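# Put the blue foam block, or else the box, on the counter

## Task

Check whether a blue foam block lies on the floor of this room. If one does, move it onto the counter; if none does, move the cardboard box onto the counter instead. Nothing else may end up on the counter. The robot must not tip over or finish leaning, or the task fails. The placed object must stay put by itself at the end; if only the robot is holding it there, it does not count.

## Robot and tools

ROBOT. A Hello Robot Stretch 4, about 1.6 m tall, with a single arm. It has an omni-wheel base (rim within 0.23 m of the base origin), a lift sliding on a mast, a telescoping arm that reaches forward, a three-joint wrist (yaw, pitch, roll) and a two-finger gripper. Cameras: head_camera (top of mast, looking forward and down; turn the base to aim it), head_left_camera and head_right_camera (fisheyes beside it, tilted further down, showing base and arm), and wrist_camera (behind the fingers, looking along them, fingertips near the bottom of its picture).

FRAMES. Base frame: origin on the floor under the base centre, x ahead, y to the left, z up. hand_pose is reported in it: the point centred between the fingers, 0.015 m short of the tips; with all wrist joints at 0 its axes line up with the base frame. The printed value may be a little off. The odometry frame is where the base frame stood when the scene began.

execute_actions. Arguments: actions (a list holding exactly one action, or empty to just read the state) and cameras (list of head_camera, head_left_camera, head_right_camera, wrist_camera or all; omitted/null means all, [] means none). One action contains base, joints, or both, plus optional pace and contact_limits; or it contains only end_of_arm. Motions inside one action start together and may finish at different times.
- base: one command only, an offset from where the base last reported itself. translate_m: drive straight, metres, -2 to 2, forward positive. strafe_m: slide sideways, metres, -2 to 2, left positive. rotate_rad: spin in place, radians, -3.2 to 3.2, counter-clockwise (left) positive.
- joints: absolute targets by name, each a single number. lift_m 0 to 1.2 m; arm_m 0 to 0.55 m (extension); wrist_yaw_rad -1.134 to 4.276 (0 ahead, positive left, 3.14 stowed backward, above 3.4 the arm may obstruct); wrist_pitch_rad -1.117 to 4.259 (0 level, 1.57 pointing down); wrist_roll_rad -1.117 to 4.259 (0 puts both fingers level; positive turns clockwise viewed from behind); gripper_m 0 to 0.08 m finger gap. Done tolerances: lift and arm ±0.004, yaw and roll ±0.02, pitch ±0.05, gripper ±0.002. Out-of-range joint targets get clipped and flagged; any other bad value or unknown key rejects the whole call with no motion.
- pace: slow, default, fast or max (base up to 0.1/0.3/0.4/0.6 m/s and 1/2/3/4 rad/s). With lift above 0.2 the base is slowed further, down to 0.3 m/s and 1 rad/s at lift 1.2.
- contact_limits: {arm_m: value}, 0 (gentlest) to 0.75 (firmest), default 0.5; the arm stops when it pushes harder.
- end_of_arm: "enable_torque" revives wrist or gripper motors that shut off; they then hold in place.
A part left out of an action may still be driving toward an earlier target without the status showing it. No action runs past 15 s. If a result reports a stop, later motion calls in the same reply are skipped. To unfold the wrist at the start, send lift_m 0.4 and wrist_yaw_rad 0 together.

wait {seconds: 0 to 10}: commands nothing and returns state and images. zoom_image {camera, region [x0, y0, x1, y1] pixels from top-left, at most 504 by 504}: enlarges part of that camera's latest full image. read_manual {section: "licences"}: licence texts only. finished_scene {scene: integer 1 to 2}: closes the current scene for good and reports success; the goal must already hold and stay held. Image sizes: head_camera 420x560, fisheyes 420x672, wrist_camera 616x392.

RESULT LINES. base_status and joint_status describe how the last accepted action ended: done; off_target (resting short, maybe still pushing); contact_stop_at_<key> (hit something; that part holds or goes slack; a slack lift may sag, slack wheels may roll); limit_stop_at_<name>, including own_body (self-collision, often with pitch below -0.2 plus a large roll; move away from the body) and tilt (leaning over 6 degrees; lift, arm and wheels go limp until it rights); torque_fault (a wrist or gripper motor gave up and went limp until enable_torque). on_its_own lists uncommanded changes; its "held at" is the held target, not the position. lidar_m: 12 distances in metres, 30-degree sectors counter-clockwise, 1st ahead, 4th left, 7th behind, 10th right; "-" is nothing seen or closer than 0.25 m; it sees from about 0.15 m up, so table tops register; glass and thin legs may be missed. wrist_depth_mm: 7x7 grid of depths, 100 to 2000 mm, row by row from top left. base_odometry counts wheel rotation only; heading runs -3.142 to 3.142. If turned_by_wheels and turned_by_imu disagree by more than about 0.1 rad, the base slipped or hit something. base_tilt in degrees, forward and right positive, with a fixed bias up to 1.5. motor_effort: percent of maximum, positive toward larger joint values, peak in brackets (noisy); for wheel_0..2 positive turns the base right. An unusual resting effort means pushing or carrying a load.

GRIPPING. Command a gap smaller than the object to squeeze it. While holding, gripper_m reads above the command, its effort moves away from 0, and status is usually off_target; done usually means empty. Effort held beyond about 50 from 0 faults the gripper, which may drop the object.

CAUTIONS. Don't turn or drive with over 1 kg held and arm_m above 0.2, especially fast; avoid steady pushes or pulls, worse with the gripper high or firm contact limits. A level gripper carrying over about 2.7 kg faults the wrist. Pressing the gripper into things with base or arm moves also faults it. Avoid drops, slams, hard hits and knocking things over; release the object on the counter and back away so it rests on its own. Loose objects may occasionally get nudged by outside pushes.

Each tool is called after ">>>" by a JSON object that holds its "name" and its "arguments", one argument or row to a line.

## Session

>>> {"name": "execute_actions", "arguments": {
  "actions": []
}}

Scene clock: 0.00 s.
base_odometry: x=+0.000 y=+0.000 heading=+0.000 (m, m, rad; odometry frame)
turned_by_wheels: +0.000 (rad since the last result)
turned_by_imu: +0.000 (rad since the last result)
base_tilt: forward=+0.1 right=+0.0 (deg)
lidar_m: 1.82 1.42 1.22 1.22 2.16 1.90 1.84 2.21 0.85 0.81 0.96 1.71
base_status: not commanded
joint_positions: lift_m=+0.201 arm_m=+0.001 wrist_yaw_rad=+3.061 wrist_pitch_rad=+0.009 wrist_roll_rad=+0.008 gripper_m=+0.040
joint_status: not commanded
motor_effort: lift_m=+21 arm_m=-1 wrist_yaw_rad=+1 wrist_pitch_rad=-10 wrist_roll_rad=-1 gripper_m=+1 wheel_0=+0 wheel_1=-1 wheel_2=+1 (%)
hand_pose: x=-0.0331 y=+0.1044 z=+0.3774 quat_wxyz=(+0.041, -0.005, +0.004, +0.999) (m; base frame)
wrist_depth_mm: - 142 - - 1863 1808 1661 / - 130 217 - 1921 1756 1618 / 109 145 212 - 1921 1756 1661 / 144 158 - - 1921 1808 1661 / - - - - 1921 1708 1708 / 1182 1308 125 1281 145 1336 1205 / 960 - - - - - 946
pictures: head_camera, head_left_camera, head_right_camera, wrist_camera
Images, in order (width x height): head_camera 420x560, head_left_camera 420x672, head_right_camera 420x672, wrist_camera 616x392.

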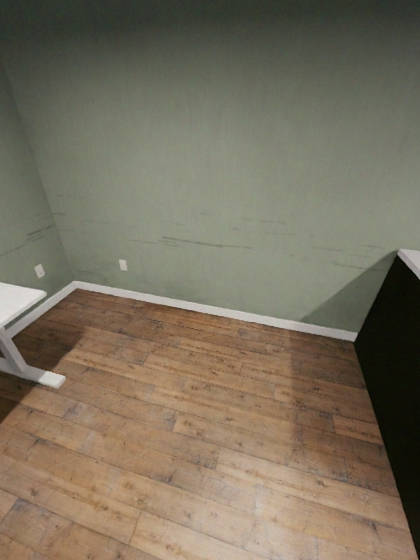

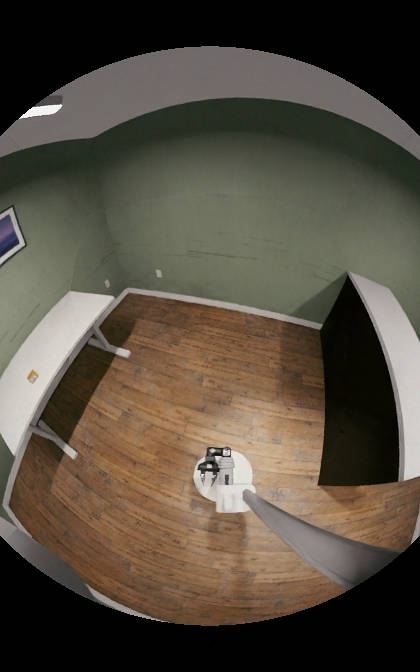

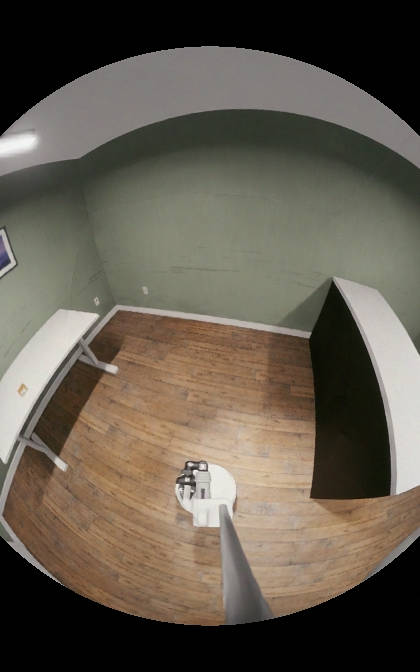

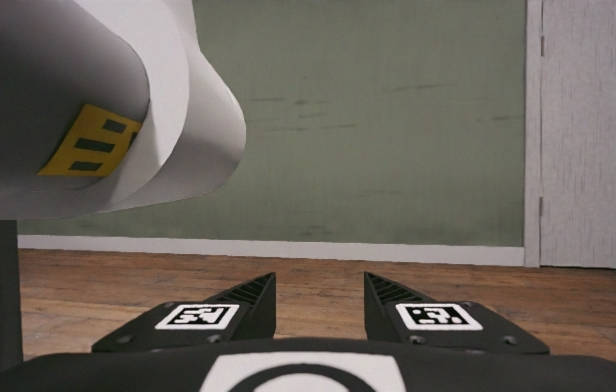

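>>> {"name": "execute_actions", "arguments": {
  "actions": [
    {"base":{"rotate_rad":-2.4},"joints":{"lift_m":0.4,"wrist_yaw_rad":0},"pace":"fast"}
  ]
}}

Scene clock: 4.70 s.
base_odometry: x=+0.000 y=+0.000 heading=-2.400 (m, m, rad; odometry frame)
turned_by_wheels: -2.400 (rad since the last result)
turned_by_imu: -2.368 (rad since the last result)
base_tilt: forward=+0.1 right=+0.0 (deg)
lidar_m: 2.57 0.80 0.84 1.14 1.80 1.88 1.28 1.19 1.27 1.97 1.86 1.91
base_status: done
joint_positions: lift_m=+0.400 arm_m=+0.001 wrist_yaw_rad=+0.001 wrist_pitch_rad=+0.009 wrist_roll_rad=+0.008 gripper_m=+0.040
joint_status: all done
motor_effort: lift_m=+24(27) arm_m=-1(1) wrist_yaw_rad=-1(8) wrist_pitch_rad=-10(9) wrist_roll_rad=-1(1) gripper_m=+1(1) wheel_0=+1(7) wheel_1=+1(10) wheel_2=-1(8) (%)
hand_pose: x=+0.3845 y=-0.0873 z=+0.5759 quat_wxyz=(+1.000, +0.004, +0.005, +0.000) (m; base frame)
wrist_depth_mm: - - - - - 1863 1499 / - - - - - 1863 1537 / - - - - - 1808 1576 / - - - - - 1863 1537 / - - - - - 1921 1537 / 1808 1863 125 1756 146 1808 1499 / 1366 - - - - - 1397
pictures: head_camera, head_left_camera, head_right_camera, wrist_camera
Images, in order (width x height): head_camera 420x560, head_left_camera 420x672, head_right_camera 420x672, wrist_camera 616x392.

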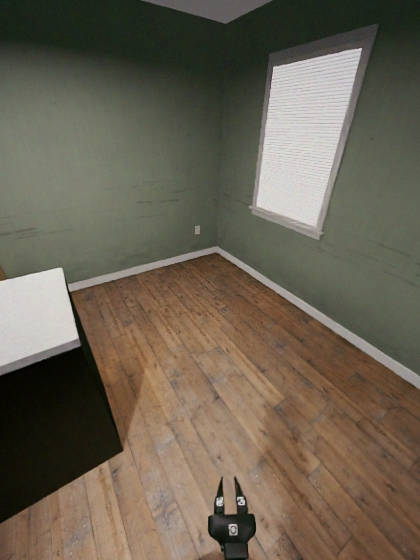

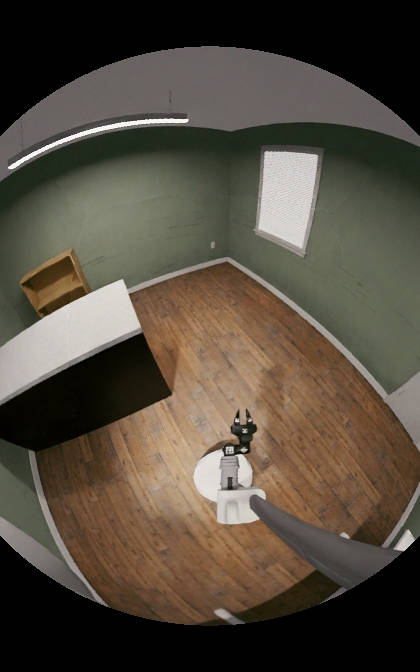

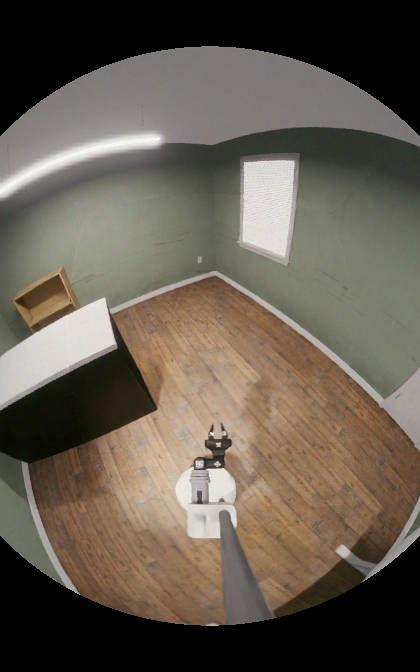

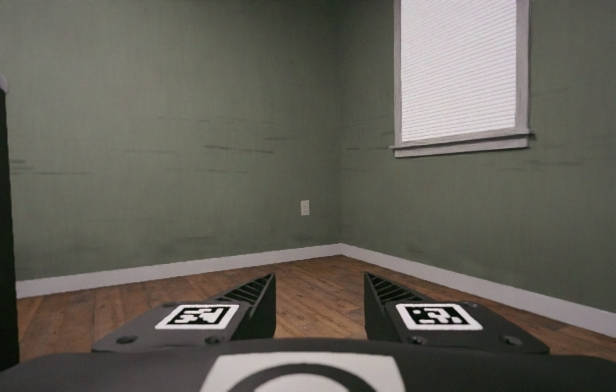

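Need to look behind the counter.

>>> {"name": "execute_actions", "arguments": {
  "actions": [
    {"base":{"strafe_m":-0.25},"pace":"max"}
  ],
  "cameras": []
}}

>>> {"name": "execute_actions", "arguments": {
  "actions": [
    {"base":{"translate_m":1.5},"pace":"max"}
  ],
  "cameras": []
}}

>>> {"name": "execute_actions", "arguments": {
  "actions": [
    {"base":{"rotate_rad":1.5},"pace":"max"}
  ]
}}

Scene clock: 9.13 s.
base_odometry: x=-0.169 y=+0.184 heading=-2.400 (m, m, rad; odometry frame)
turned_by_wheels: +0.000 (rad since the last result)
turned_by_imu: -0.003 (rad since the last result)
base_tilt: forward=+0.1 right=+0.0 (deg)
lidar_m: 2.29 1.00 0.96 1.33 2.03 2.09 1.16 1.07 1.12 1.74 1.63 1.72
base_status: done
joint_positions: lift_m=+0.400 arm_m=+0.001 wrist_yaw_rad=+0.000 wrist_pitch_rad=+0.009 wrist_roll_rad=+0.008 gripper_m=+0.040
joint_status: not commanded
motor_effort: lift_m=+24(24) arm_m=-1(1) wrist_yaw_rad=+0(1) wrist_pitch_rad=-9(9) wrist_roll_rad=-1(1) gripper_m=+2(0) wheel_0=-2(13) wheel_1=+2(9) wheel_2=+0(1) (%)
hand_pose: x=+0.3845 y=-0.0874 z=+0.5759 quat_wxyz=(+1.000, +0.004, +0.005, +0.000) (m; base frame)
wrist_depth_mm: - - - - - 1576 1308 / - - - - - 1618 1308 / - - - - - 1618 1336 / - - - - - 1661 1366 / - - - - - 1618 1336 / 1863 1863 125 1808 145 1537 1366 / 1464 - - - - - 1308
pictures: none
No camera images: the call's "cameras" was empty. Leave "cameras" out to get every camera's image.

Scene clock: 13.47 s.
base_odometry: x=-1.275 y=-0.829 heading=-2.400 (m, m, rad; odometry frame)
turned_by_wheels: +0.000 (rad since the last result)
turned_by_imu: -0.001 (rad since the last result)
base_tilt: forward=+0.1 right=+0.0 (deg)
lidar_m: 1.17 1.52 1.58 1.97 0.98 1.04 3.34 2.39 1.29 0.91 0.84 0.84
base_status: done
joint_positions: lift_m=+0.400 arm_m=+0.001 wrist_yaw_rad=+0.000 wrist_pitch_rad=+0.009 wrist_roll_rad=+0.008 gripper_m=+0.040
joint_status: not commanded
motor_effort: lift_m=+24(24) arm_m=-1(2) wrist_yaw_rad=+1(0) wrist_pitch_rad=-9(10) wrist_roll_rad=-1(1) gripper_m=+1(1) wheel_0=+1(8) wheel_1=+0(5) wheel_2=+1(13) (%)
hand_pose: x=+0.3845 y=-0.0874 z=+0.5759 quat_wxyz=(+1.000, +0.004, +0.005, +0.000) (m; base frame)
wrist_depth_mm: 1138 1229 1397 1366 976 759 627 / 1138 1255 1366 1397 991 750 615 / 1160 1255 1397 1430 1008 778 640 / 1160 1281 1397 1430 1008 778 647 / 1160 1281 1430 1430 1025 788 654 / 1160 1255 125 1397 145 741 647 / 1138 - - - - - 640
pictures: none
No camera images: the call's "cameras" was empty. Leave "cameras" out to get every camera's image.

Scene clock: 15.07 s.
base_odometry: x=-1.275 y=-0.829 heading=-0.900 (m, m, rad; odometry frame)
turned_by_wheels: +1.500 (rad since the last result)
turned_by_imu: +1.479 (rad since the last result)
base_tilt: forward=+0.1 right=+0.0 (deg)
lidar_m: 1.97 0.97 1.00 2.55 2.40 1.40 0.94 0.84 0.85 1.09 1.50 1.58
base_status: done
joint_positions: lift_m=+0.400 arm_m=+0.001 wrist_yaw_rad=+0.000 wrist_pitch_rad=+0.009 wrist_roll_rad=+0.008 gripper_m=+0.040
joint_status: not commanded
motor_effort: lift_m=+24(24) arm_m=-1(2) wrist_yaw_rad=-1(3) wrist_pitch_rad=-9(10) wrist_roll_rad=-1(1) gripper_m=+0(2) wheel_0=+2(9) wheel_1=+1(9) wheel_2=+1(10) (%)
hand_pose: x=+0.3845 y=-0.0873 z=+0.5759 quat_wxyz=(+1.000, +0.004, +0.005, +0.000) (m; base frame)
wrist_depth_mm: - - - - 1756 1397 1182 / 715 - - - 1756 1430 1160 / 723 - - - 1756 1430 1182 / 715 - - - 1756 1430 1182 / 723 - - - 1756 1430 1229 / 715 1229 125 1756 145 1397 1205 / 715 - - - - - 1160
pictures: head_camera, head_left_camera, head_right_camera, wrist_camera
Images, in order (width x height): head_camera 420x560, head_left_camera 420x672, head_right_camera 420x672, wrist_camera 616x392.

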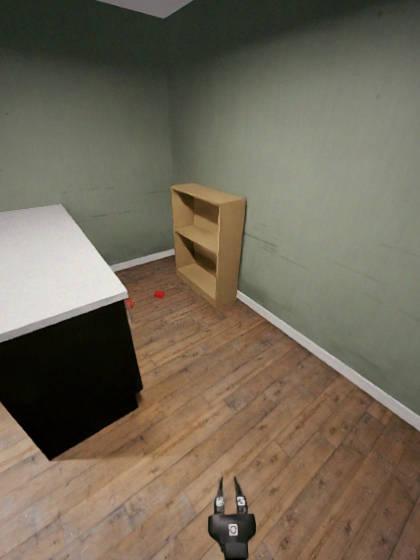

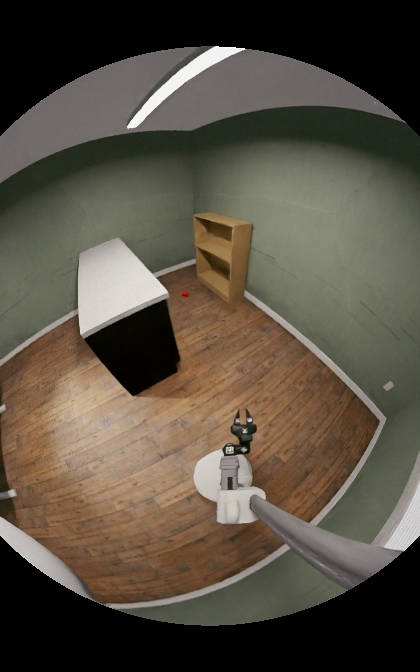

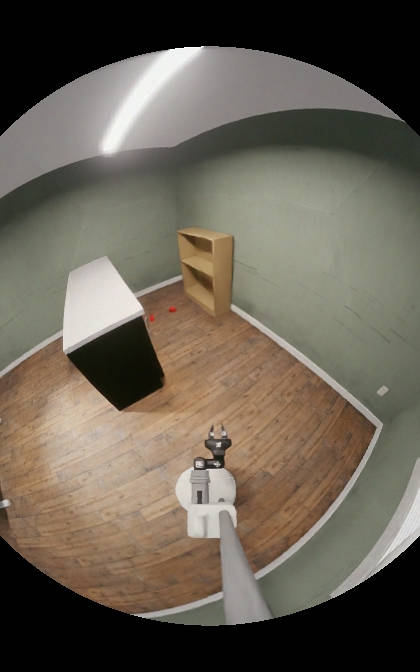

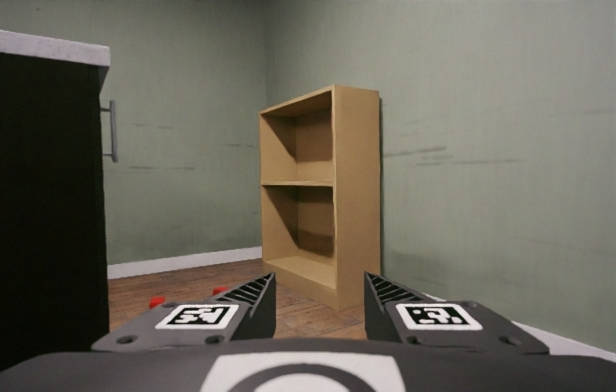

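>>> {"name": "execute_actions", "arguments": {
  "actions": [
    {"base":{"translate_m":0.95},"pace":"max"}
  ],
  "cameras": []
}}

>>> {"name": "execute_actions", "arguments": {
  "actions": [
    {"base":{"rotate_rad":0.65},"pace":"max"}
  ]
}}

Scene clock: 20.03 s.
base_odometry: x=-0.684 y=-1.573 heading=-0.900 (m, m, rad; odometry frame)
turned_by_wheels: +0.000 (rad since the last result)
turned_by_imu: -0.002 (rad since the last result)
base_tilt: forward=+0.1 right=-0.1 (deg)
lidar_m: 1.01 1.72 0.39 0.32 0.67 2.69 1.77 1.59 1.57 1.08 0.97 1.00
base_status: done
joint_positions: lift_m=+0.400 arm_m=+0.001 wrist_yaw_rad=+0.000 wrist_pitch_rad=+0.009 wrist_roll_rad=+0.008 gripper_m=+0.040
joint_status: not commanded
motor_effort: lift_m=+24(24) arm_m=-1(1) wrist_yaw_rad=+1(1) wrist_pitch_rad=-9(10) wrist_roll_rad=-1(1) gripper_m=+1(2) wheel_0=-1(9) wheel_1=+1(10) wheel_2=+0(14) (%)
hand_pose: x=+0.3845 y=-0.0874 z=+0.5759 quat_wxyz=(+1.000, +0.004, +0.005, +0.000) (m; base frame)
wrist_depth_mm: 1537 1708 1863 1025 854 842 707 / 1537 1756 1464 1281 854 854 707 / 1537 1756 1464 1308 866 854 715 / 1618 1756 1499 1308 878 854 715 / 1576 1756 1537 1397 866 854 715 / 1576 1708 125 1281 145 809 732 / 1499 - - - - - 715
pictures: none
No camera images: the call's "cameras" was empty. Leave "cameras" out to get every camera's image.

Scene clock: 21.20 s.
base_odometry: x=-0.684 y=-1.573 heading=-0.250 (m, m, rad; odometry frame)
turned_by_wheels: +0.650 (rad since the last result)
turned_by_imu: +0.641 (rad since the last result)
base_tilt: forward=+0.1 right=+0.0 (deg)
lidar_m: 0.91 0.35 0.34 2.94 2.28 1.66 1.64 1.35 1.01 0.96 1.03 1.05
base_status: done
joint_positions: lift_m=+0.400 arm_m=+0.001 wrist_yaw_rad=+0.000 wrist_pitch_rad=+0.009 wrist_roll_rad=+0.008 gripper_m=+0.040
joint_status: not commanded
motor_effort: lift_m=+23(24) arm_m=-1(1) wrist_yaw_rad=-1(1) wrist_pitch_rad=-9(9) wrist_roll_rad=-1(1) gripper_m=+1(0) wheel_0=+0(9) wheel_1=-1(7) wheel_2=+3(11) (%)
hand_pose: x=+0.3845 y=-0.0874 z=+0.5759 quat_wxyz=(+1.000, +0.004, +0.005, +0.000) (m; base frame)
wrist_depth_mm: 469 676 1808 1808 1756 1708 1138 / 473 661 1756 1808 1756 1756 1182 / 473 661 1160 1808 1708 1708 1229 / 469 661 1160 1808 1808 1756 1229 / 466 661 1138 1863 1756 1756 1229 / 466 609 125 1756 145 1708 1229 / 442 - - - - - 1160
pictures: head_camera, head_left_camera, head_right_camera, wrist_camera
Images, in order (width x height): head_camera 420x560, head_left_camera 420x672, head_right_camera 420x672, wrist_camera 616x392.

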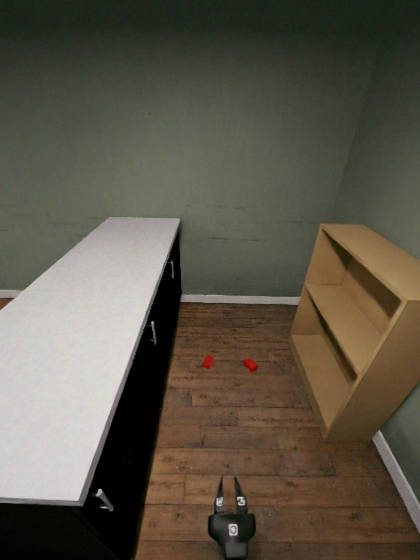

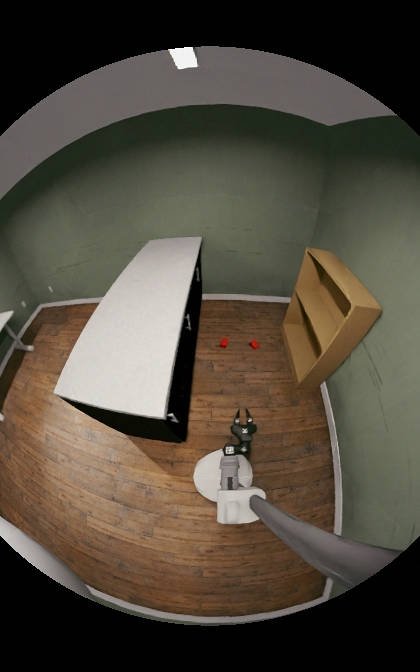

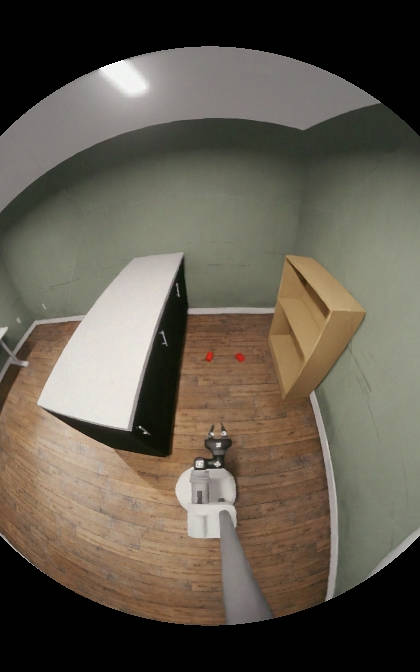

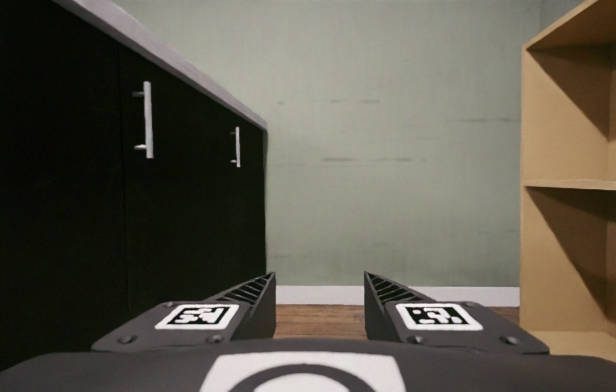

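>>> {"name": "execute_actions", "arguments": {
  "actions": [
    {"base":{"translate_m":-0.3},"pace":"max"}
  ],
  "cameras": []
}}

>>> {"name": "execute_actions", "arguments": {
  "actions": [
    {"base":{"rotate_rad":1.57},"pace":"max"}
  ],
  "cameras": []
}}

>>> {"name": "execute_actions", "arguments": {
  "actions": [
    {"base":{"translate_m":1.7},"joints":{"lift_m":0.15,"gripper_m":0.08},"pace":"max"}
  ]
}}

Scene clock: 27.47 s.
base_odometry: x=-0.974 y=-1.499 heading=-0.249 (m, m, rad; odometry frame)
turned_by_wheels: +0.000 (rad since the last result)
turned_by_imu: -0.001 (rad since the last result)
base_tilt: forward=+0.1 right=+0.0 (deg)
lidar_m: 0.96 0.59 0.80 2.93 1.91 1.37 1.29 1.33 1.01 0.95 1.03 1.27
base_status: done
joint_positions: lift_m=+0.400 arm_m=+0.001 wrist_yaw_rad=+0.000 wrist_pitch_rad=+0.009 wrist_roll_rad=+0.008 gripper_m=+0.040
joint_status: not commanded
motor_effort: lift_m=+24(24) arm_m=-2(1) wrist_yaw_rad=+0(0) wrist_pitch_rad=-10(9) wrist_roll_rad=-1(1) gripper_m=+1(1) wheel_0=+1(7) wheel_1=+1(8) wheel_2=+1(13) (%)
hand_pose: x=+0.3845 y=-0.0874 z=+0.5759 quat_wxyz=(+1.000, +0.004, +0.005, +0.000) (m; base frame)
wrist_depth_mm: 484 683 - - - - 1118 / 477 683 - - - - 1366 / 477 683 1182 - - - 1397 / 477 676 1160 - - 1537 1308 / 477 676 1182 - - 1537 1397 / 477 615 125 1756 145 1537 1336 / 459 - - - - - 1160
pictures: none
No camera images: the call's "cameras" was empty. Leave "cameras" out to get every camera's image.

Scene clock: 29.10 s.
base_odometry: x=-0.974 y=-1.499 heading=+1.321 (m, m, rad; odometry frame)
turned_by_wheels: +1.570 (rad since the last result)
turned_by_imu: +1.548 (rad since the last result)
base_tilt: forward=+0.1 right=+0.0 (deg)
lidar_m: 2.92 1.88 1.33 1.30 1.35 1.02 0.96 1.04 1.25 0.95 0.60 0.80
base_status: done
joint_positions: lift_m=+0.400 arm_m=+0.001 wrist_yaw_rad=+0.000 wrist_pitch_rad=+0.009 wrist_roll_rad=+0.008 gripper_m=+0.040
joint_status: not commanded
motor_effort: lift_m=+24(24) arm_m=-2(2) wrist_yaw_rad=+0(1) wrist_pitch_rad=-10(10) wrist_roll_rad=-1(1) gripper_m=+1(1) wheel_0=+0(10) wheel_1=+2(9) wheel_2=+3(9) (%)
hand_pose: x=+0.3845 y=-0.0874 z=+0.5759 quat_wxyz=(+1.000, +0.004, +0.005, +0.000) (m; base frame)
wrist_depth_mm: 1808 - - - - - - / 1863 - - - - - - / 1808 - - - - - - / 1756 - - - - - - / 1808 - - - - - - / 1708 1863 125 1808 146 1863 1756 / 1430 - - - - - 1366
pictures: none
No camera images: the call's "cameras" was empty. Leave "cameras" out to get every camera's image.

Scene clock: 33.80 s.
base_odometry: x=-0.554 y=+0.149 heading=+1.321 (m, m, rad; odometry frame)
turned_by_wheels: +0.000 (rad since the last result)
turned_by_imu: -0.002 (rad since the last result)
base_tilt: forward=+0.1 right=+0.0 (deg)
lidar_m: 1.20 1.74 1.32 1.27 1.33 1.94 2.70 1.04 1.20 2.40 1.70 1.25
base_status: done
joint_positions: lift_m=+0.150 arm_m=+0.001 wrist_yaw_rad=+0.000 wrist_pitch_rad=+0.010 wrist_roll_rad=+0.008 gripper_m=+0.080
joint_status: all done
motor_effort: lift_m=+17(21) arm_m=-1(2) wrist_yaw_rad=+0(1) wrist_pitch_rad=-10(10) wrist_roll_rad=-1(1) gripper_m=+2(2) wheel_0=-1(8) wheel_1=+1(6) wheel_2=+0(13) (%)
hand_pose: x=+0.3845 y=-0.0874 z=+0.3264 quat_wxyz=(+1.000, +0.004, +0.005, +0.000) (m; base frame)
wrist_depth_mm: 1756 1756 1808 1756 1661 1661 1661 / 1756 1863 1756 1756 1255 1229 1229 / 1708 1863 1808 1756 1756 1756 1708 / 1756 1863 1756 1808 1756 1708 1661 / 1661 1863 1756 1756 1756 1708 1708 / 1118 112 152 1098 991 131 1138 / - - - - - - -
pictures: head_camera, head_left_camera, head_right_camera, wrist_camera
Images, in order (width x height): head_camera 420x560, head_left_camera 420x672, head_right_camera 420x672, wrist_camera 616x392.

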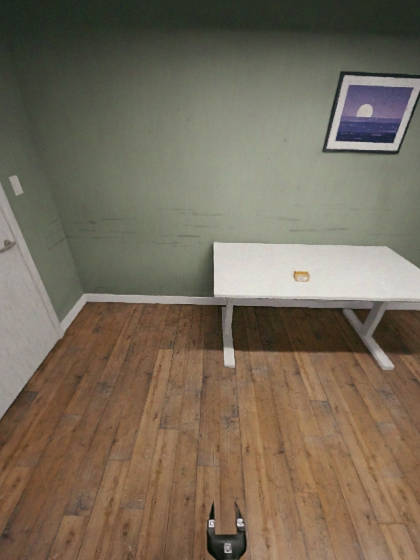

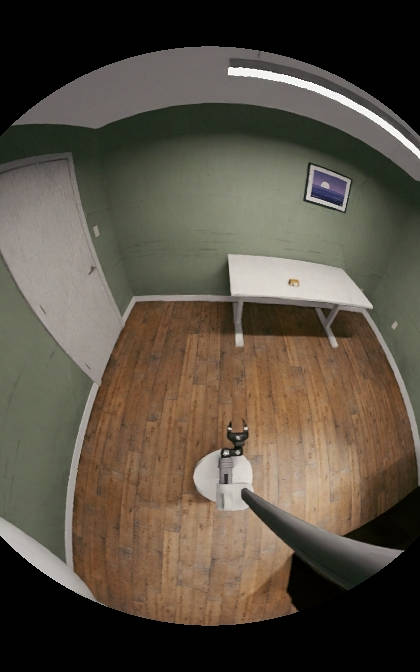

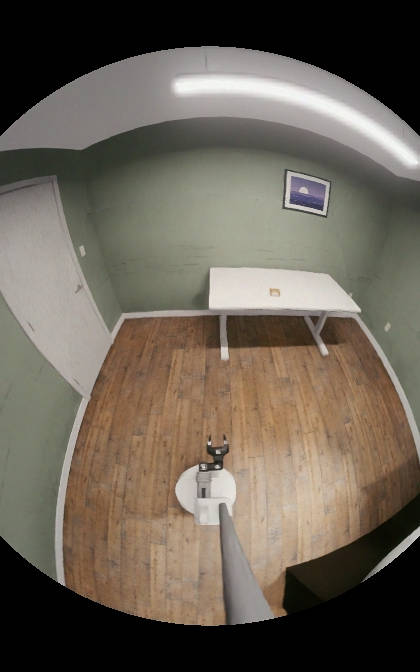

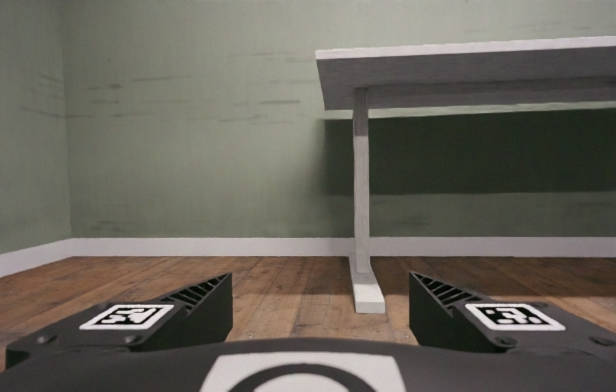

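>>> {"name": "execute_actions", "arguments": {
  "actions": [
    {"base":{"strafe_m":-0.48},"joints":{"lift_m":0.75,"wrist_pitch_rad":0.4},"pace":"max"}
  ],
  "cameras": ["wrist_camera"]
}}

>>> {"name": "execute_actions", "arguments": {
  "actions": [
    {"base":{"translate_m":0.65},"pace":"max"}
  ],
  "cameras": ["wrist_camera","head_camera"]
}}

Scene clock: 39.93 s.
base_odometry: x=-0.089 y=+0.030 heading=+1.321 (m, m, rad; odometry frame)
turned_by_wheels: +0.000 (rad since the last result)
turned_by_imu: -0.006 (rad since the last result)
base_tilt: forward=+0.1 right=+0.0 (deg)
lidar_m: 1.21 1.25 1.82 1.75 1.87 2.60 0.81 0.86 1.25 1.93 2.05 1.22
base_status: done
joint_positions: lift_m=+0.750 arm_m=+0.001 wrist_yaw_rad=+0.000 wrist_pitch_rad=+0.402 wrist_roll_rad=+0.008 gripper_m=+0.080
joint_status: all done
motor_effort: lift_m=+24(28) arm_m=-2(2) wrist_yaw_rad=+1(0) wrist_pitch_rad=-7(7) wrist_roll_rad=-1(2) gripper_m=+2(2) wheel_0=-1(14) wheel_1=+1(14) wheel_2=+0(0) (%)
hand_pose: x=+0.3675 y=-0.0874 z=+0.8446 quat_wxyz=(+0.980, +0.004, +0.200, -0.001) (m; base frame)
wrist_depth_mm: 1708 1661 1618 1576 1576 1576 1537 / 1756 1756 1661 1464 1397 1308 1281 / 1863 1921 1808 1808 1708 1708 1708 / - - 1921 1921 1921 1863 1808 / 1756 1708 1661 1661 1618 1618 1576 / 1397 112 151 1336 1255 131 1336 / - - - - - - -
pictures: wrist_camera
Images, in order (width x height): wrist_camera 616x392.

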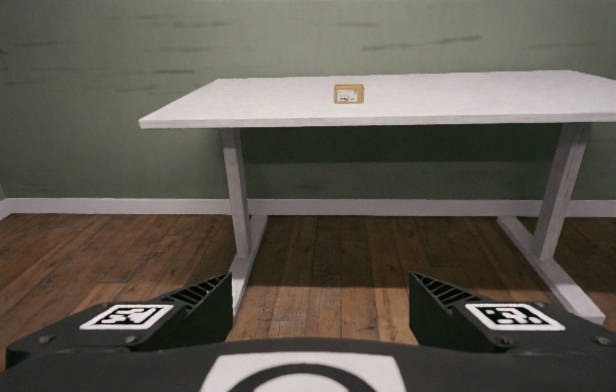

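Scene clock: 42.90 s.
base_odometry: x=+0.071 y=+0.660 heading=+1.321 (m, m, rad; odometry frame)
turned_by_wheels: +0.000 (rad since the last result)
turned_by_imu: -0.001 (rad since the last result)
base_tilt: forward=+0.1 right=+0.0 (deg)
lidar_m: 0.54 0.56 1.80 1.67 1.83 2.57 1.48 1.55 2.02 1.93 0.81 0.59
base_status: done
joint_positions: lift_m=+0.750 arm_m=+0.001 wrist_yaw_rad=+0.000 wrist_pitch_rad=+0.403 wrist_roll_rad=+0.008 gripper_m=+0.080
joint_status: not commanded
motor_effort: lift_m=+23(24) arm_m=-2(1) wrist_yaw_rad=+1(0) wrist_pitch_rad=-9(8) wrist_roll_rad=-1(1) gripper_m=+2(2) wheel_0=+0(6) wheel_1=+1(9) wheel_2=+1(11) (%)
hand_pose: x=+0.3675 y=-0.0874 z=+0.8447 quat_wxyz=(+0.980, +0.004, +0.200, -0.001) (m; base frame)
wrist_depth_mm: 1098 1078 1060 1025 1008 1008 976 / 1160 1138 1098 1098 1078 1042 1025 / 1205 831 809 798 778 768 741 / 580 564 559 544 517 530 512 / 436 427 421 415 410 404 399 / 1397 112 151 1366 1281 131 1281 / - - - - - - -
pictures: head_camera, wrist_camera
Images, in order (width x height): head_camera 420x560, wrist_camera 616x392.

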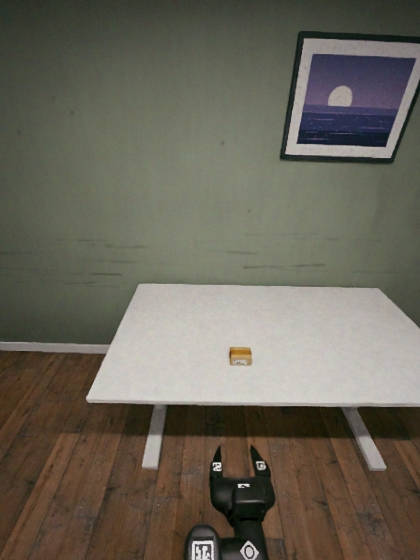

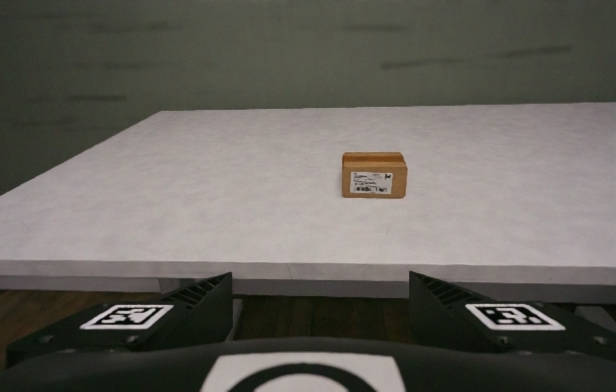

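>>> {"name": "execute_actions", "arguments": {
  "actions": [
    {"base":{"strafe_m":-0.055},"joints":{"lift_m":0.95,"wrist_pitch_rad":1.57,"wrist_roll_rad":1.57,"arm_m":0.1},"pace":"fast"}
  ],
  "cameras": []
}}

>>> {"name": "execute_actions", "arguments": {
  "actions": [
    {"base":{"translate_m":0.15},"joints":{"arm_m":0.45},"pace":"fast"}
  ],
  "cameras": ["wrist_camera","head_camera"]
}}

Scene clock: 48.80 s.
base_odometry: x=+0.125 y=+0.646 heading=+1.321 (m, m, rad; odometry frame)
turned_by_wheels: +0.000 (rad since the last result)
turned_by_imu: -0.002 (rad since the last result)
base_tilt: forward=+0.1 right=+0.0 (deg)
lidar_m: 0.52 0.57 1.81 1.77 1.91 2.64 1.47 1.55 1.95 1.89 0.80 0.57
base_status: done
joint_positions: lift_m=+0.950 arm_m=+0.099 wrist_yaw_rad=+0.000 wrist_pitch_rad=+1.570 wrist_roll_rad=+1.570 gripper_m=+0.080
joint_status: all done
motor_effort: lift_m=+24(27) arm_m=+4(4) wrist_yaw_rad=+1(0) wrist_pitch_rad=+1(4) wrist_roll_rad=+0(4) gripper_m=+2(2) wheel_0=+0(10) wheel_1=+0(9) wheel_2=+0(1) (%)
hand_pose: x=+0.2704 y=-0.0874 z=+0.9152 quat_wxyz=(+0.501, +0.500, +0.500, -0.499) (m; base frame)
wrist_depth_mm: 1060 1060 1042 1042 1025 1025 1008 / 1078 1042 1042 1025 1025 1008 1008 / 1060 1078 1078 1042 1025 1025 1025 / 1078 1060 1078 1042 842 820 591 / 1098 1078 1098 1078 831 831 1042 / 1098 112 151 1078 854 130 1042 / - - - - - - -
pictures: none
No camera images: the call's "cameras" was empty. Leave "cameras" out to get every camera's image.

Scene clock: 50.60 s.
base_odometry: x=+0.162 y=+0.791 heading=+1.321 (m, m, rad; odometry frame)
turned_by_wheels: +0.000 (rad since the last result)
turned_by_imu: +0.000 (rad since the last result)
base_tilt: forward=+0.1 right=+0.0 (deg)
lidar_m: 0.40 0.44 0.61 1.75 1.89 2.62 1.61 1.71 1.97 1.89 0.58 0.44
base_status: done
joint_positions: lift_m=+0.950 arm_m=+0.449 wrist_yaw_rad=+0.000 wrist_pitch_rad=+1.570 wrist_roll_rad=+1.570 gripper_m=+0.080
joint_status: all done
motor_effort: lift_m=+24(24) arm_m=+4(6) wrist_yaw_rad=-1(1) wrist_pitch_rad=+0(0) wrist_roll_rad=-1(0) gripper_m=+2(2) wheel_0=+0(6) wheel_1=+1(6) wheel_2=+2(11) (%)
hand_pose: x=+0.6204 y=-0.0874 z=+0.9152 quat_wxyz=(+0.501, +0.500, +0.500, -0.499) (m; base frame)
wrist_depth_mm: 353 347 343 340 336 332 991 / 353 349 347 343 338 336 1008 / 355 353 349 343 342 336 1008 / 359 355 351 345 342 342 820 / 362 355 351 300 343 343 820 / 362 112 152 351 345 131 820 / - - - - - - -
pictures: head_camera, wrist_camera
Images, in order (width x height): head_camera 420x560, wrist_camera 616x392.

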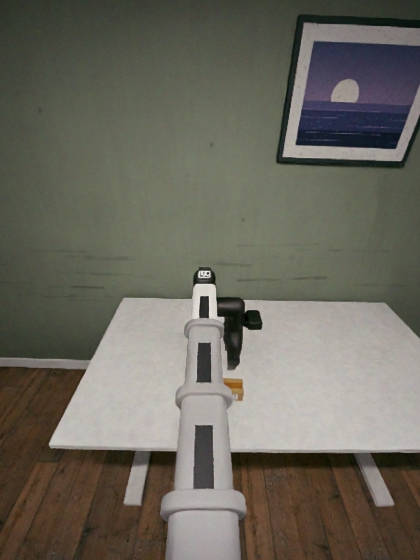

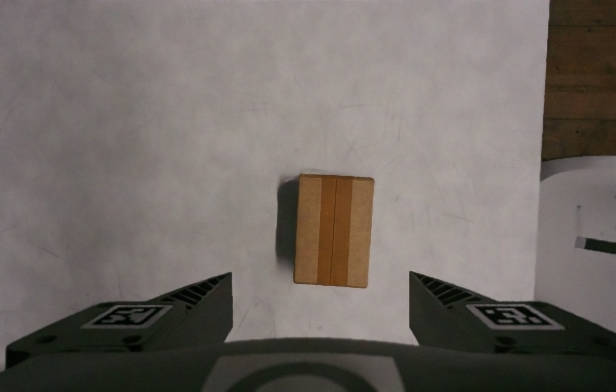

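>>> {"name": "execute_actions", "arguments": {
  "actions": [
    {"joints":{"arm_m":0.437,"lift_m":0.84}}
  ],
  "cameras": ["wrist_camera"]
}}

Scene clock: 55.13 s.
base_odometry: x=+0.162 y=+0.791 heading=+1.321 (m, m, rad; odometry frame)
turned_by_wheels: +0.000 (rad since the last result)
turned_by_imu: -0.002 (rad since the last result)
base_tilt: forward=+0.1 right=+0.0 (deg)
lidar_m: 0.39 0.43 0.63 1.76 1.90 2.65 1.63 1.72 1.97 1.89 0.56 0.44
base_status: not commanded
joint_positions: lift_m=+0.840 arm_m=+0.438 wrist_yaw_rad=+0.000 wrist_pitch_rad=+1.570 wrist_roll_rad=+1.570 gripper_m=+0.080
joint_status: all done
motor_effort: lift_m=+16(23) arm_m=-5(6) wrist_yaw_rad=-1(1) wrist_pitch_rad=-1(0) wrist_roll_rad=+0(0) gripper_m=+2(2) wheel_0=+1(1) wheel_1=+1(1) wheel_2=+2(2) (%)
hand_pose: x=+0.6089 y=-0.0874 z=+0.8059 quat_wxyz=(+0.501, +0.500, +0.500, -0.499) (m; base frame)
wrist_depth_mm: 242 239 236 233 230 229 226 / 243 240 237 236 232 230 228 / 244 242 239 236 235 233 229 / 247 244 241 188 235 233 230 / 247 244 242 190 236 235 232 / 249 112 151 190 190 130 233 / - - - - - - -
pictures: wrist_camera
Images, in order (width x height): wrist_camera 616x392.

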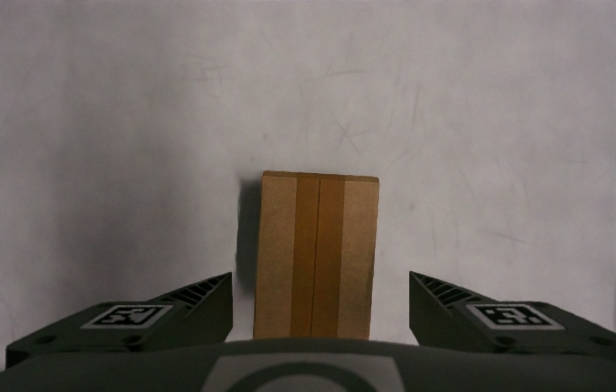

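>>> {"name": "execute_actions", "arguments": {
  "actions": [
    {"joints":{"lift_m":0.782}}
  ],
  "cameras": []
}}

>>> {"name": "execute_actions", "arguments": {
  "actions": [
    {"joints":{"gripper_m":0.045}}
  ],
  "cameras": []
}}

>>> {"name": "execute_actions", "arguments": {
  "actions": [
    {"joints":{"lift_m":1.1}}
  ],
  "cameras": ["wrist_camera"]
}}

>>> {"name": "execute_actions", "arguments": {
  "actions": [
    {"base":{"rotate_rad":-2.9},"joints":{"arm_m":0.15}}
  ],
  "cameras": ["wrist_camera","head_camera"]
}}

Scene clock: 60.17 s.
base_odometry: x=+0.162 y=+0.791 heading=+1.321 (m, m, rad; odometry frame)
turned_by_wheels: +0.000 (rad since the last result)
turned_by_imu: -0.002 (rad since the last result)
base_tilt: forward=+0.1 right=+0.0 (deg)
lidar_m: 0.38 0.43 0.62 1.78 1.87 2.68 1.61 1.70 1.99 1.88 0.57 0.39
base_status: not commanded
joint_positions: lift_m=+0.782 arm_m=+0.438 wrist_yaw_rad=+0.000 wrist_pitch_rad=+1.570 wrist_roll_rad=+1.570 gripper_m=+0.080
joint_status: all done
motor_effort: lift_m=+16(16) arm_m=-4(4) wrist_yaw_rad=+0(0) wrist_pitch_rad=+0(1) wrist_roll_rad=+0(0) gripper_m=+2(2) wheel_0=+1(1) wheel_1=+1(1) wheel_2=+2(2) (%)
hand_pose: x=+0.6089 y=-0.0874 z=+0.7479 quat_wxyz=(+0.501, +0.500, +0.500, -0.499) (m; base frame)
wrist_depth_mm: 182 181 179 177 175 173 172 / 184 182 180 178 176 174 173 / 185 183 181 180 178 176 174 / 186 185 182 131 177 176 175 / 187 186 183 131 131 178 176 / 189 112 133 132 131 130 177 / - - - - - - -
pictures: none
No camera images: the call's "cameras" was empty. Leave "cameras" out to get every camera's image.

Scene clock: 61.17 s.
base_odometry: x=+0.162 y=+0.791 heading=+1.321 (m, m, rad; odometry frame)
turned_by_wheels: +0.000 (rad since the last result)
turned_by_imu: +0.000 (rad since the last result)
base_tilt: forward=+0.1 right=+0.0 (deg)
lidar_m: 0.38 0.42 0.60 1.74 1.88 2.64 1.62 1.72 1.97 1.86 0.55 0.43
base_status: not commanded
joint_positions: lift_m=+0.782 arm_m=+0.438 wrist_yaw_rad=+0.000 wrist_pitch_rad=+1.570 wrist_roll_rad=+1.570 gripper_m=+0.060
joint_status: gripper_m off_target (ended at +0.060, target +0.045)
on_its_own: gripper_m is held at +0.054, not at your +0.045, by its contact guard: the fingers met something
motor_effort: lift_m=+16(16) arm_m=-4(4) wrist_yaw_rad=+0(0) wrist_pitch_rad=+0(1) wrist_roll_rad=+0(1) gripper_m=-36(37) wheel_0=+0(1) wheel_1=+1(1) wheel_2=+2(2) (%)
hand_pose: x=+0.6089 y=-0.0874 z=+0.7479 quat_wxyz=(+0.501, +0.500, +0.500, -0.499) (m; base frame)
wrist_depth_mm: 183 181 178 177 175 173 172 / 185 182 180 178 176 174 173 / 185 183 181 179 177 176 174 / 186 185 182 131 132 177 175 / 188 185 183 131 131 178 177 / 189 186 133 132 131 178 177 / 191 - - - - - -
pictures: none
No camera images: the call's "cameras" was empty. Leave "cameras" out to get every camera's image.

Scene clock: 63.50 s.
base_odometry: x=+0.162 y=+0.791 heading=+1.321 (m, m, rad; odometry frame)
turned_by_wheels: +0.000 (rad since the last result)
turned_by_imu: -0.001 (rad since the last result)
base_tilt: forward=+0.1 right=+0.0 (deg)
lidar_m: 0.40 0.42 0.62 1.75 1.91 2.67 1.62 1.72 1.98 1.91 0.61 0.42
base_status: not commanded
joint_positions: lift_m=+1.100 arm_m=+0.438 wrist_yaw_rad=+0.000 wrist_pitch_rad=+1.570 wrist_roll_rad=+1.570 gripper_m=+0.060
joint_status: all done
on_its_own: gripper_m is held at +0.054, not at your +0.045, by its contact guard: the fingers met something
motor_effort: lift_m=+26(27) arm_m=-4(4) wrist_yaw_rad=+1(0) wrist_pitch_rad=-1(0) wrist_roll_rad=-1(1) gripper_m=-35(35) wheel_0=+1(1) wheel_1=+1(1) wheel_2=+2(2) (%)
hand_pose: x=+0.6089 y=-0.0874 z=+1.0651 quat_wxyz=(+0.501, +0.500, +0.500, -0.499) (m; base frame)
wrist_depth_mm: 504 496 492 488 484 1160 1118 / 508 500 496 488 484 1160 1138 / 512 500 496 492 484 1138 1182 / 512 504 496 131 132 976 960 / 517 512 500 131 131 976 960 / 521 512 133 132 131 492 1160 / 517 - - - - - -
pictures: wrist_camera
Images, in order (width x height): wrist_camera 616x392.

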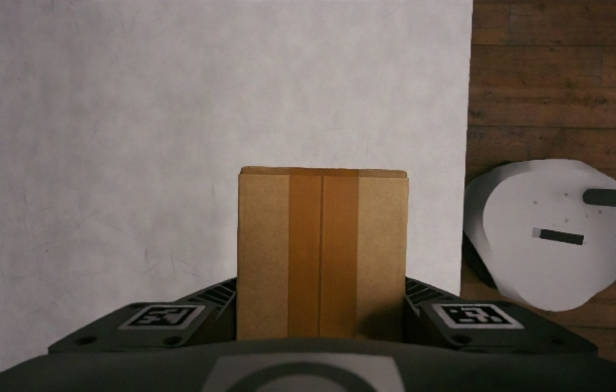

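Scene clock: 67.03 s.
base_odometry: x=+0.162 y=+0.791 heading=-1.579 (m, m, rad; odometry frame)
turned_by_wheels: -2.900 (rad since the last result)
turned_by_imu: -2.861 (rad since the last result)
base_tilt: forward=+0.1 right=+0.0 (deg)
lidar_m: 1.63 1.90 1.89 0.86 0.49 0.41 0.40 0.47 1.75 1.77 2.09 3.51
base_status: done
joint_positions: lift_m=+1.100 arm_m=+0.151 wrist_yaw_rad=+0.000 wrist_pitch_rad=+1.570 wrist_roll_rad=+1.570 gripper_m=+0.060
joint_status: all done
on_its_own: gripper_m is held at +0.054, not at your +0.045, by its contact guard: the fingers met something
motor_effort: lift_m=+23(25) arm_m=-4(5) wrist_yaw_rad=+0(1) wrist_pitch_rad=+0(0) wrist_roll_rad=-1(1) gripper_m=-36(36) wheel_0=+1(5) wheel_1=+3(3) wheel_2=+1(7) (%)
hand_pose: x=+0.3219 y=-0.0874 z=+1.0653 quat_wxyz=(+0.500, +0.500, +0.500, -0.500) (m; base frame)
wrist_depth_mm: 1229 1205 1182 1182 1182 1182 1118 / 1205 1205 1182 1182 1182 1138 1138 / 1205 1229 1205 1205 1182 1160 1160 / 1255 1229 1182 131 132 960 1160 / 1255 1255 1205 132 130 976 1182 / 1255 1229 133 132 131 976 1182 / 1281 - - - - - -
pictures: head_camera, wrist_camera
Images, in order (width x height): head_camera 420x560, wrist_camera 616x392.

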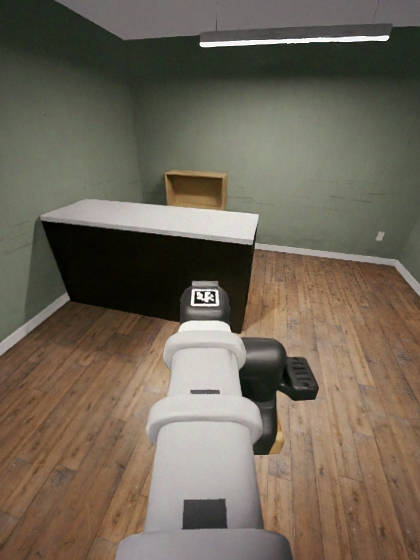

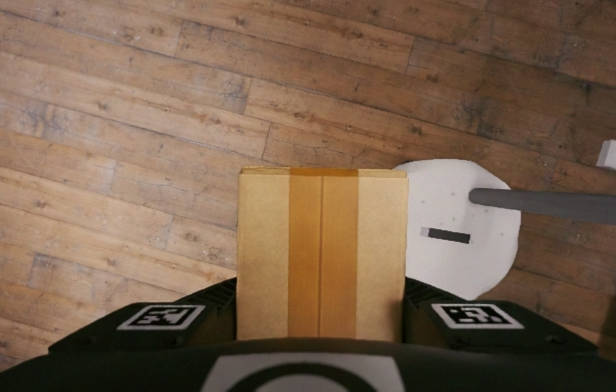

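>>> {"name": "execute_actions", "arguments": {
  "actions": [
    {"base":{"translate_m":1.2},"pace":"max"}
  ],
  "cameras": []
}}

>>> {"name": "execute_actions", "arguments": {
  "actions": [
    {"joints":{"arm_m":0.5}}
  ],
  "cameras": ["wrist_camera","head_camera"]
}}

Scene clock: 74.20 s.
base_odometry: x=+0.153 y=-0.409 heading=-1.578 (m, m, rad; odometry frame)
turned_by_wheels: +0.000 (rad since the last result)
turned_by_imu: -0.002 (rad since the last result)
base_tilt: forward=+0.1 right=+0.0 (deg)
lidar_m: 0.45 0.54 0.99 1.58 1.85 1.57 1.59 2.43 2.10 2.10 2.45 0.44
base_status: done
joint_positions: lift_m=+1.100 arm_m=+0.151 wrist_yaw_rad=+0.000 wrist_pitch_rad=+1.570 wrist_roll_rad=+1.570 gripper_m=+0.060
joint_status: not commanded
on_its_own: gripper_m is held at +0.054, not at your +0.045, by its contact guard: the fingers met something
motor_effort: lift_m=+23(23) arm_m=-4(4) wrist_yaw_rad=+0(0) wrist_pitch_rad=-1(0) wrist_roll_rad=-1(1) gripper_m=-35(35) wheel_0=+0(6) wheel_1=+2(5) wheel_2=+2(10) (%)
hand_pose: x=+0.3218 y=-0.0874 z=+1.0653 quat_wxyz=(+0.500, +0.500, +0.500, -0.500) (m; base frame)
wrist_depth_mm: 312 309 384 1182 1160 1182 1160 / 314 312 427 1205 1182 1138 1138 / 315 314 484 1182 1182 1138 1160 / 319 317 445 131 132 976 1160 / 322 324 508 131 131 991 1182 / 322 320 133 132 131 991 1182 / 325 - - - - - -
pictures: none
No camera images: the call's "cameras" was empty. Leave "cameras" out to get every camera's image.

Scene clock: 76.37 s.
base_odometry: x=+0.153 y=-0.409 heading=-1.578 (m, m, rad; odometry frame)
turned_by_wheels: +0.000 (rad since the last result)
turned_by_imu: -0.001 (rad since the last result)
base_tilt: forward=+0.1 right=+0.0 (deg)
lidar_m: 0.47 0.54 0.95 1.61 1.88 1.55 1.59 2.40 2.11 2.09 2.44 0.44
base_status: not commanded
joint_positions: lift_m=+1.100 arm_m=+0.499 wrist_yaw_rad=+0.000 wrist_pitch_rad=+1.570 wrist_roll_rad=+1.570 gripper_m=+0.060
joint_status: all done
on_its_own: gripper_m is held at +0.054, not at your +0.045, by its contact guard: the fingers met something
motor_effort: lift_m=+23(23) arm_m=+4(5) wrist_yaw_rad=+0(0) wrist_pitch_rad=+0(0) wrist_roll_rad=-1(1) gripper_m=-36(35) wheel_0=+0(0) wheel_1=+2(2) wheel_2=+1(2) (%)
hand_pose: x=+0.6704 y=-0.0874 z=+1.0653 quat_wxyz=(+0.501, +0.500, +0.500, -0.499) (m; base frame)
wrist_depth_mm: 310 307 304 300 298 296 293 / 312 309 306 303 300 297 296 / 315 310 307 306 301 300 296 / 317 312 309 131 132 300 300 / 320 314 310 131 131 301 976 / 322 315 133 132 131 303 960 / 322 - - - - - -
pictures: head_camera, wrist_camera
Images, in order (width x height): head_camera 420x560, wrist_camera 616x392.

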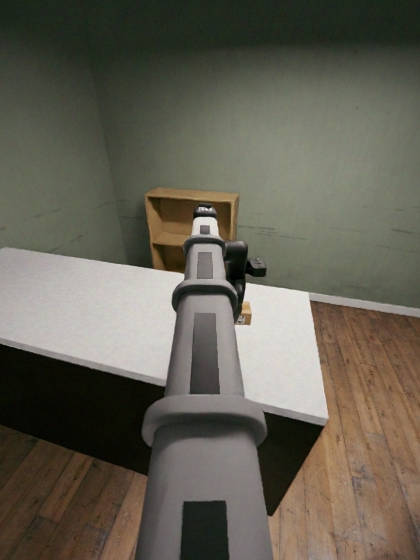

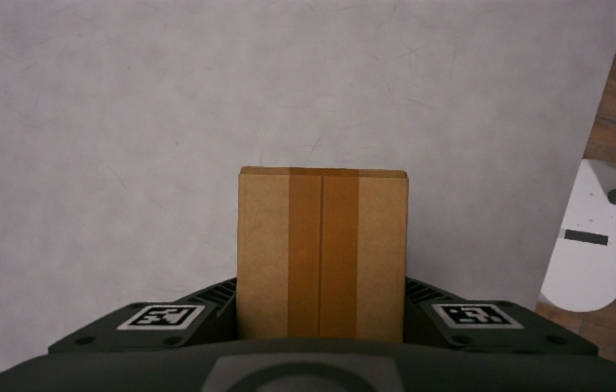

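Depth 306 vs 179: lower by about 0.125.

>>> {"name": "execute_actions", "arguments": {
  "actions": [
    {"joints":{"lift_m":0.976},"pace":"slow"}
  ],
  "cameras": []
}}

>>> {"name": "execute_actions", "arguments": {
  "actions": [
    {"joints":{"gripper_m":0.08}}
  ],
  "cameras": []
}}

>>> {"name": "execute_actions", "arguments": {
  "actions": [
    {"joints":{"lift_m":1.06},"pace":"fast"}
  ],
  "cameras": ["wrist_camera"]
}}

Scene clock: 81.93 s.
base_odometry: x=+0.153 y=-0.409 heading=-1.578 (m, m, rad; odometry frame)
turned_by_wheels: +0.000 (rad since the last result)
turned_by_imu: -0.002 (rad since the last result)
base_tilt: forward=+0.1 right=+0.0 (deg)
lidar_m: 0.44 0.56 1.00 1.60 1.88 1.59 1.57 2.42 2.10 2.11 2.42 0.45
base_status: not commanded
joint_positions: lift_m=+0.976 arm_m=+0.499 wrist_yaw_rad=+0.000 wrist_pitch_rad=+1.570 wrist_roll_rad=+1.570 gripper_m=+0.060
joint_status: all done
on_its_own: gripper_m is held at +0.054, not at your +0.045, by its contact guard: the fingers met something
motor_effort: lift_m=+16(23) arm_m=+4(4) wrist_yaw_rad=+0(0) wrist_pitch_rad=+0(1) wrist_roll_rad=+0(0) gripper_m=-35(36) wheel_0=+0(0) wheel_1=+2(2) wheel_2=+1(1) (%)
hand_pose: x=+0.6704 y=-0.0874 z=+0.9419 quat_wxyz=(+0.501, +0.500, +0.500, -0.499) (m; base frame)
wrist_depth_mm: 187 185 182 180 178 177 176 / 188 186 183 182 180 178 177 / 189 187 185 183 181 179 177 / 190 189 186 131 132 180 179 / 191 189 187 131 131 181 179 / 193 190 133 132 131 181 180 / 194 - - - - - -
pictures: none
No camera images: the call's "cameras" was empty. Leave "cameras" out to get every camera's image.

Scene clock: 82.87 s.
base_odometry: x=+0.153 y=-0.409 heading=-1.578 (m, m, rad; odometry frame)
turned_by_wheels: +0.000 (rad since the last result)
turned_by_imu: +0.000 (rad since the last result)
base_tilt: forward=+0.1 right=+0.0 (deg)
lidar_m: 0.46 0.54 0.93 1.61 1.85 1.58 1.57 2.41 2.09 2.11 2.44 0.46
base_status: not commanded
joint_positions: lift_m=+0.976 arm_m=+0.499 wrist_yaw_rad=+0.000 wrist_pitch_rad=+1.570 wrist_roll_rad=+1.570 gripper_m=+0.080
joint_status: all done
motor_effort: lift_m=+16(16) arm_m=+4(4) wrist_yaw_rad=+0(1) wrist_pitch_rad=+0(0) wrist_roll_rad=+0(1) gripper_m=+2(37) wheel_0=+0(0) wheel_1=+2(2) wheel_2=+1(1) (%)
hand_pose: x=+0.6704 y=-0.0874 z=+0.9419 quat_wxyz=(+0.501, +0.500, +0.500, -0.499) (m; base frame)
wrist_depth_mm: 187 185 182 180 179 177 175 / 187 186 183 182 180 178 177 / 189 187 185 183 181 179 177 / 190 189 187 135 136 180 179 / 192 189 187 135 134 181 180 / 193 112 137 136 135 130 180 / - - - - - - -
pictures: none
No camera images: the call's "cameras" was empty. Leave "cameras" out to get every camera's image.

Scene clock: 83.97 s.
base_odometry: x=+0.153 y=-0.409 heading=-1.578 (m, m, rad; odometry frame)
turned_by_wheels: +0.000 (rad since the last result)
turned_by_imu: +0.000 (rad since the last result)
base_tilt: forward=+0.1 right=-0.1 (deg)
lidar_m: 0.46 0.55 0.97 1.61 1.87 1.59 1.56 2.45 2.10 2.10 2.45 0.45
base_status: not commanded
joint_positions: lift_m=+1.060 arm_m=+0.499 wrist_yaw_rad=+0.000 wrist_pitch_rad=+1.570 wrist_roll_rad=+1.570 gripper_m=+0.080
joint_status: all done
motor_effort: lift_m=+25(26) arm_m=+5(4) wrist_yaw_rad=-1(1) wrist_pitch_rad=+0(0) wrist_roll_rad=+0(1) gripper_m=+2(1) wheel_0=+0(0) wheel_1=+2(2) wheel_2=+1(1) (%)
hand_pose: x=+0.6704 y=-0.0874 z=+1.0252 quat_wxyz=(+0.501, +0.500, +0.500, -0.499) (m; base frame)
wrist_depth_mm: 271 266 264 263 258 256 255 / 272 270 266 264 260 257 256 / 274 271 270 265 263 259 257 / 274 273 271 218 265 260 258 / 277 276 272 219 265 263 262 / 279 112 151 220 220 131 262 / - - - - - - -
pictures: wrist_camera
Images, in order (width x height): wrist_camera 616x392.

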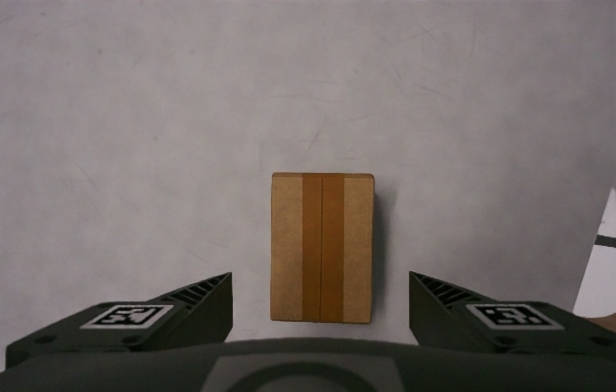

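>>> {"name": "finished_scene", "arguments": {
  "scene": 1
}}

The scene is finished: the task was done.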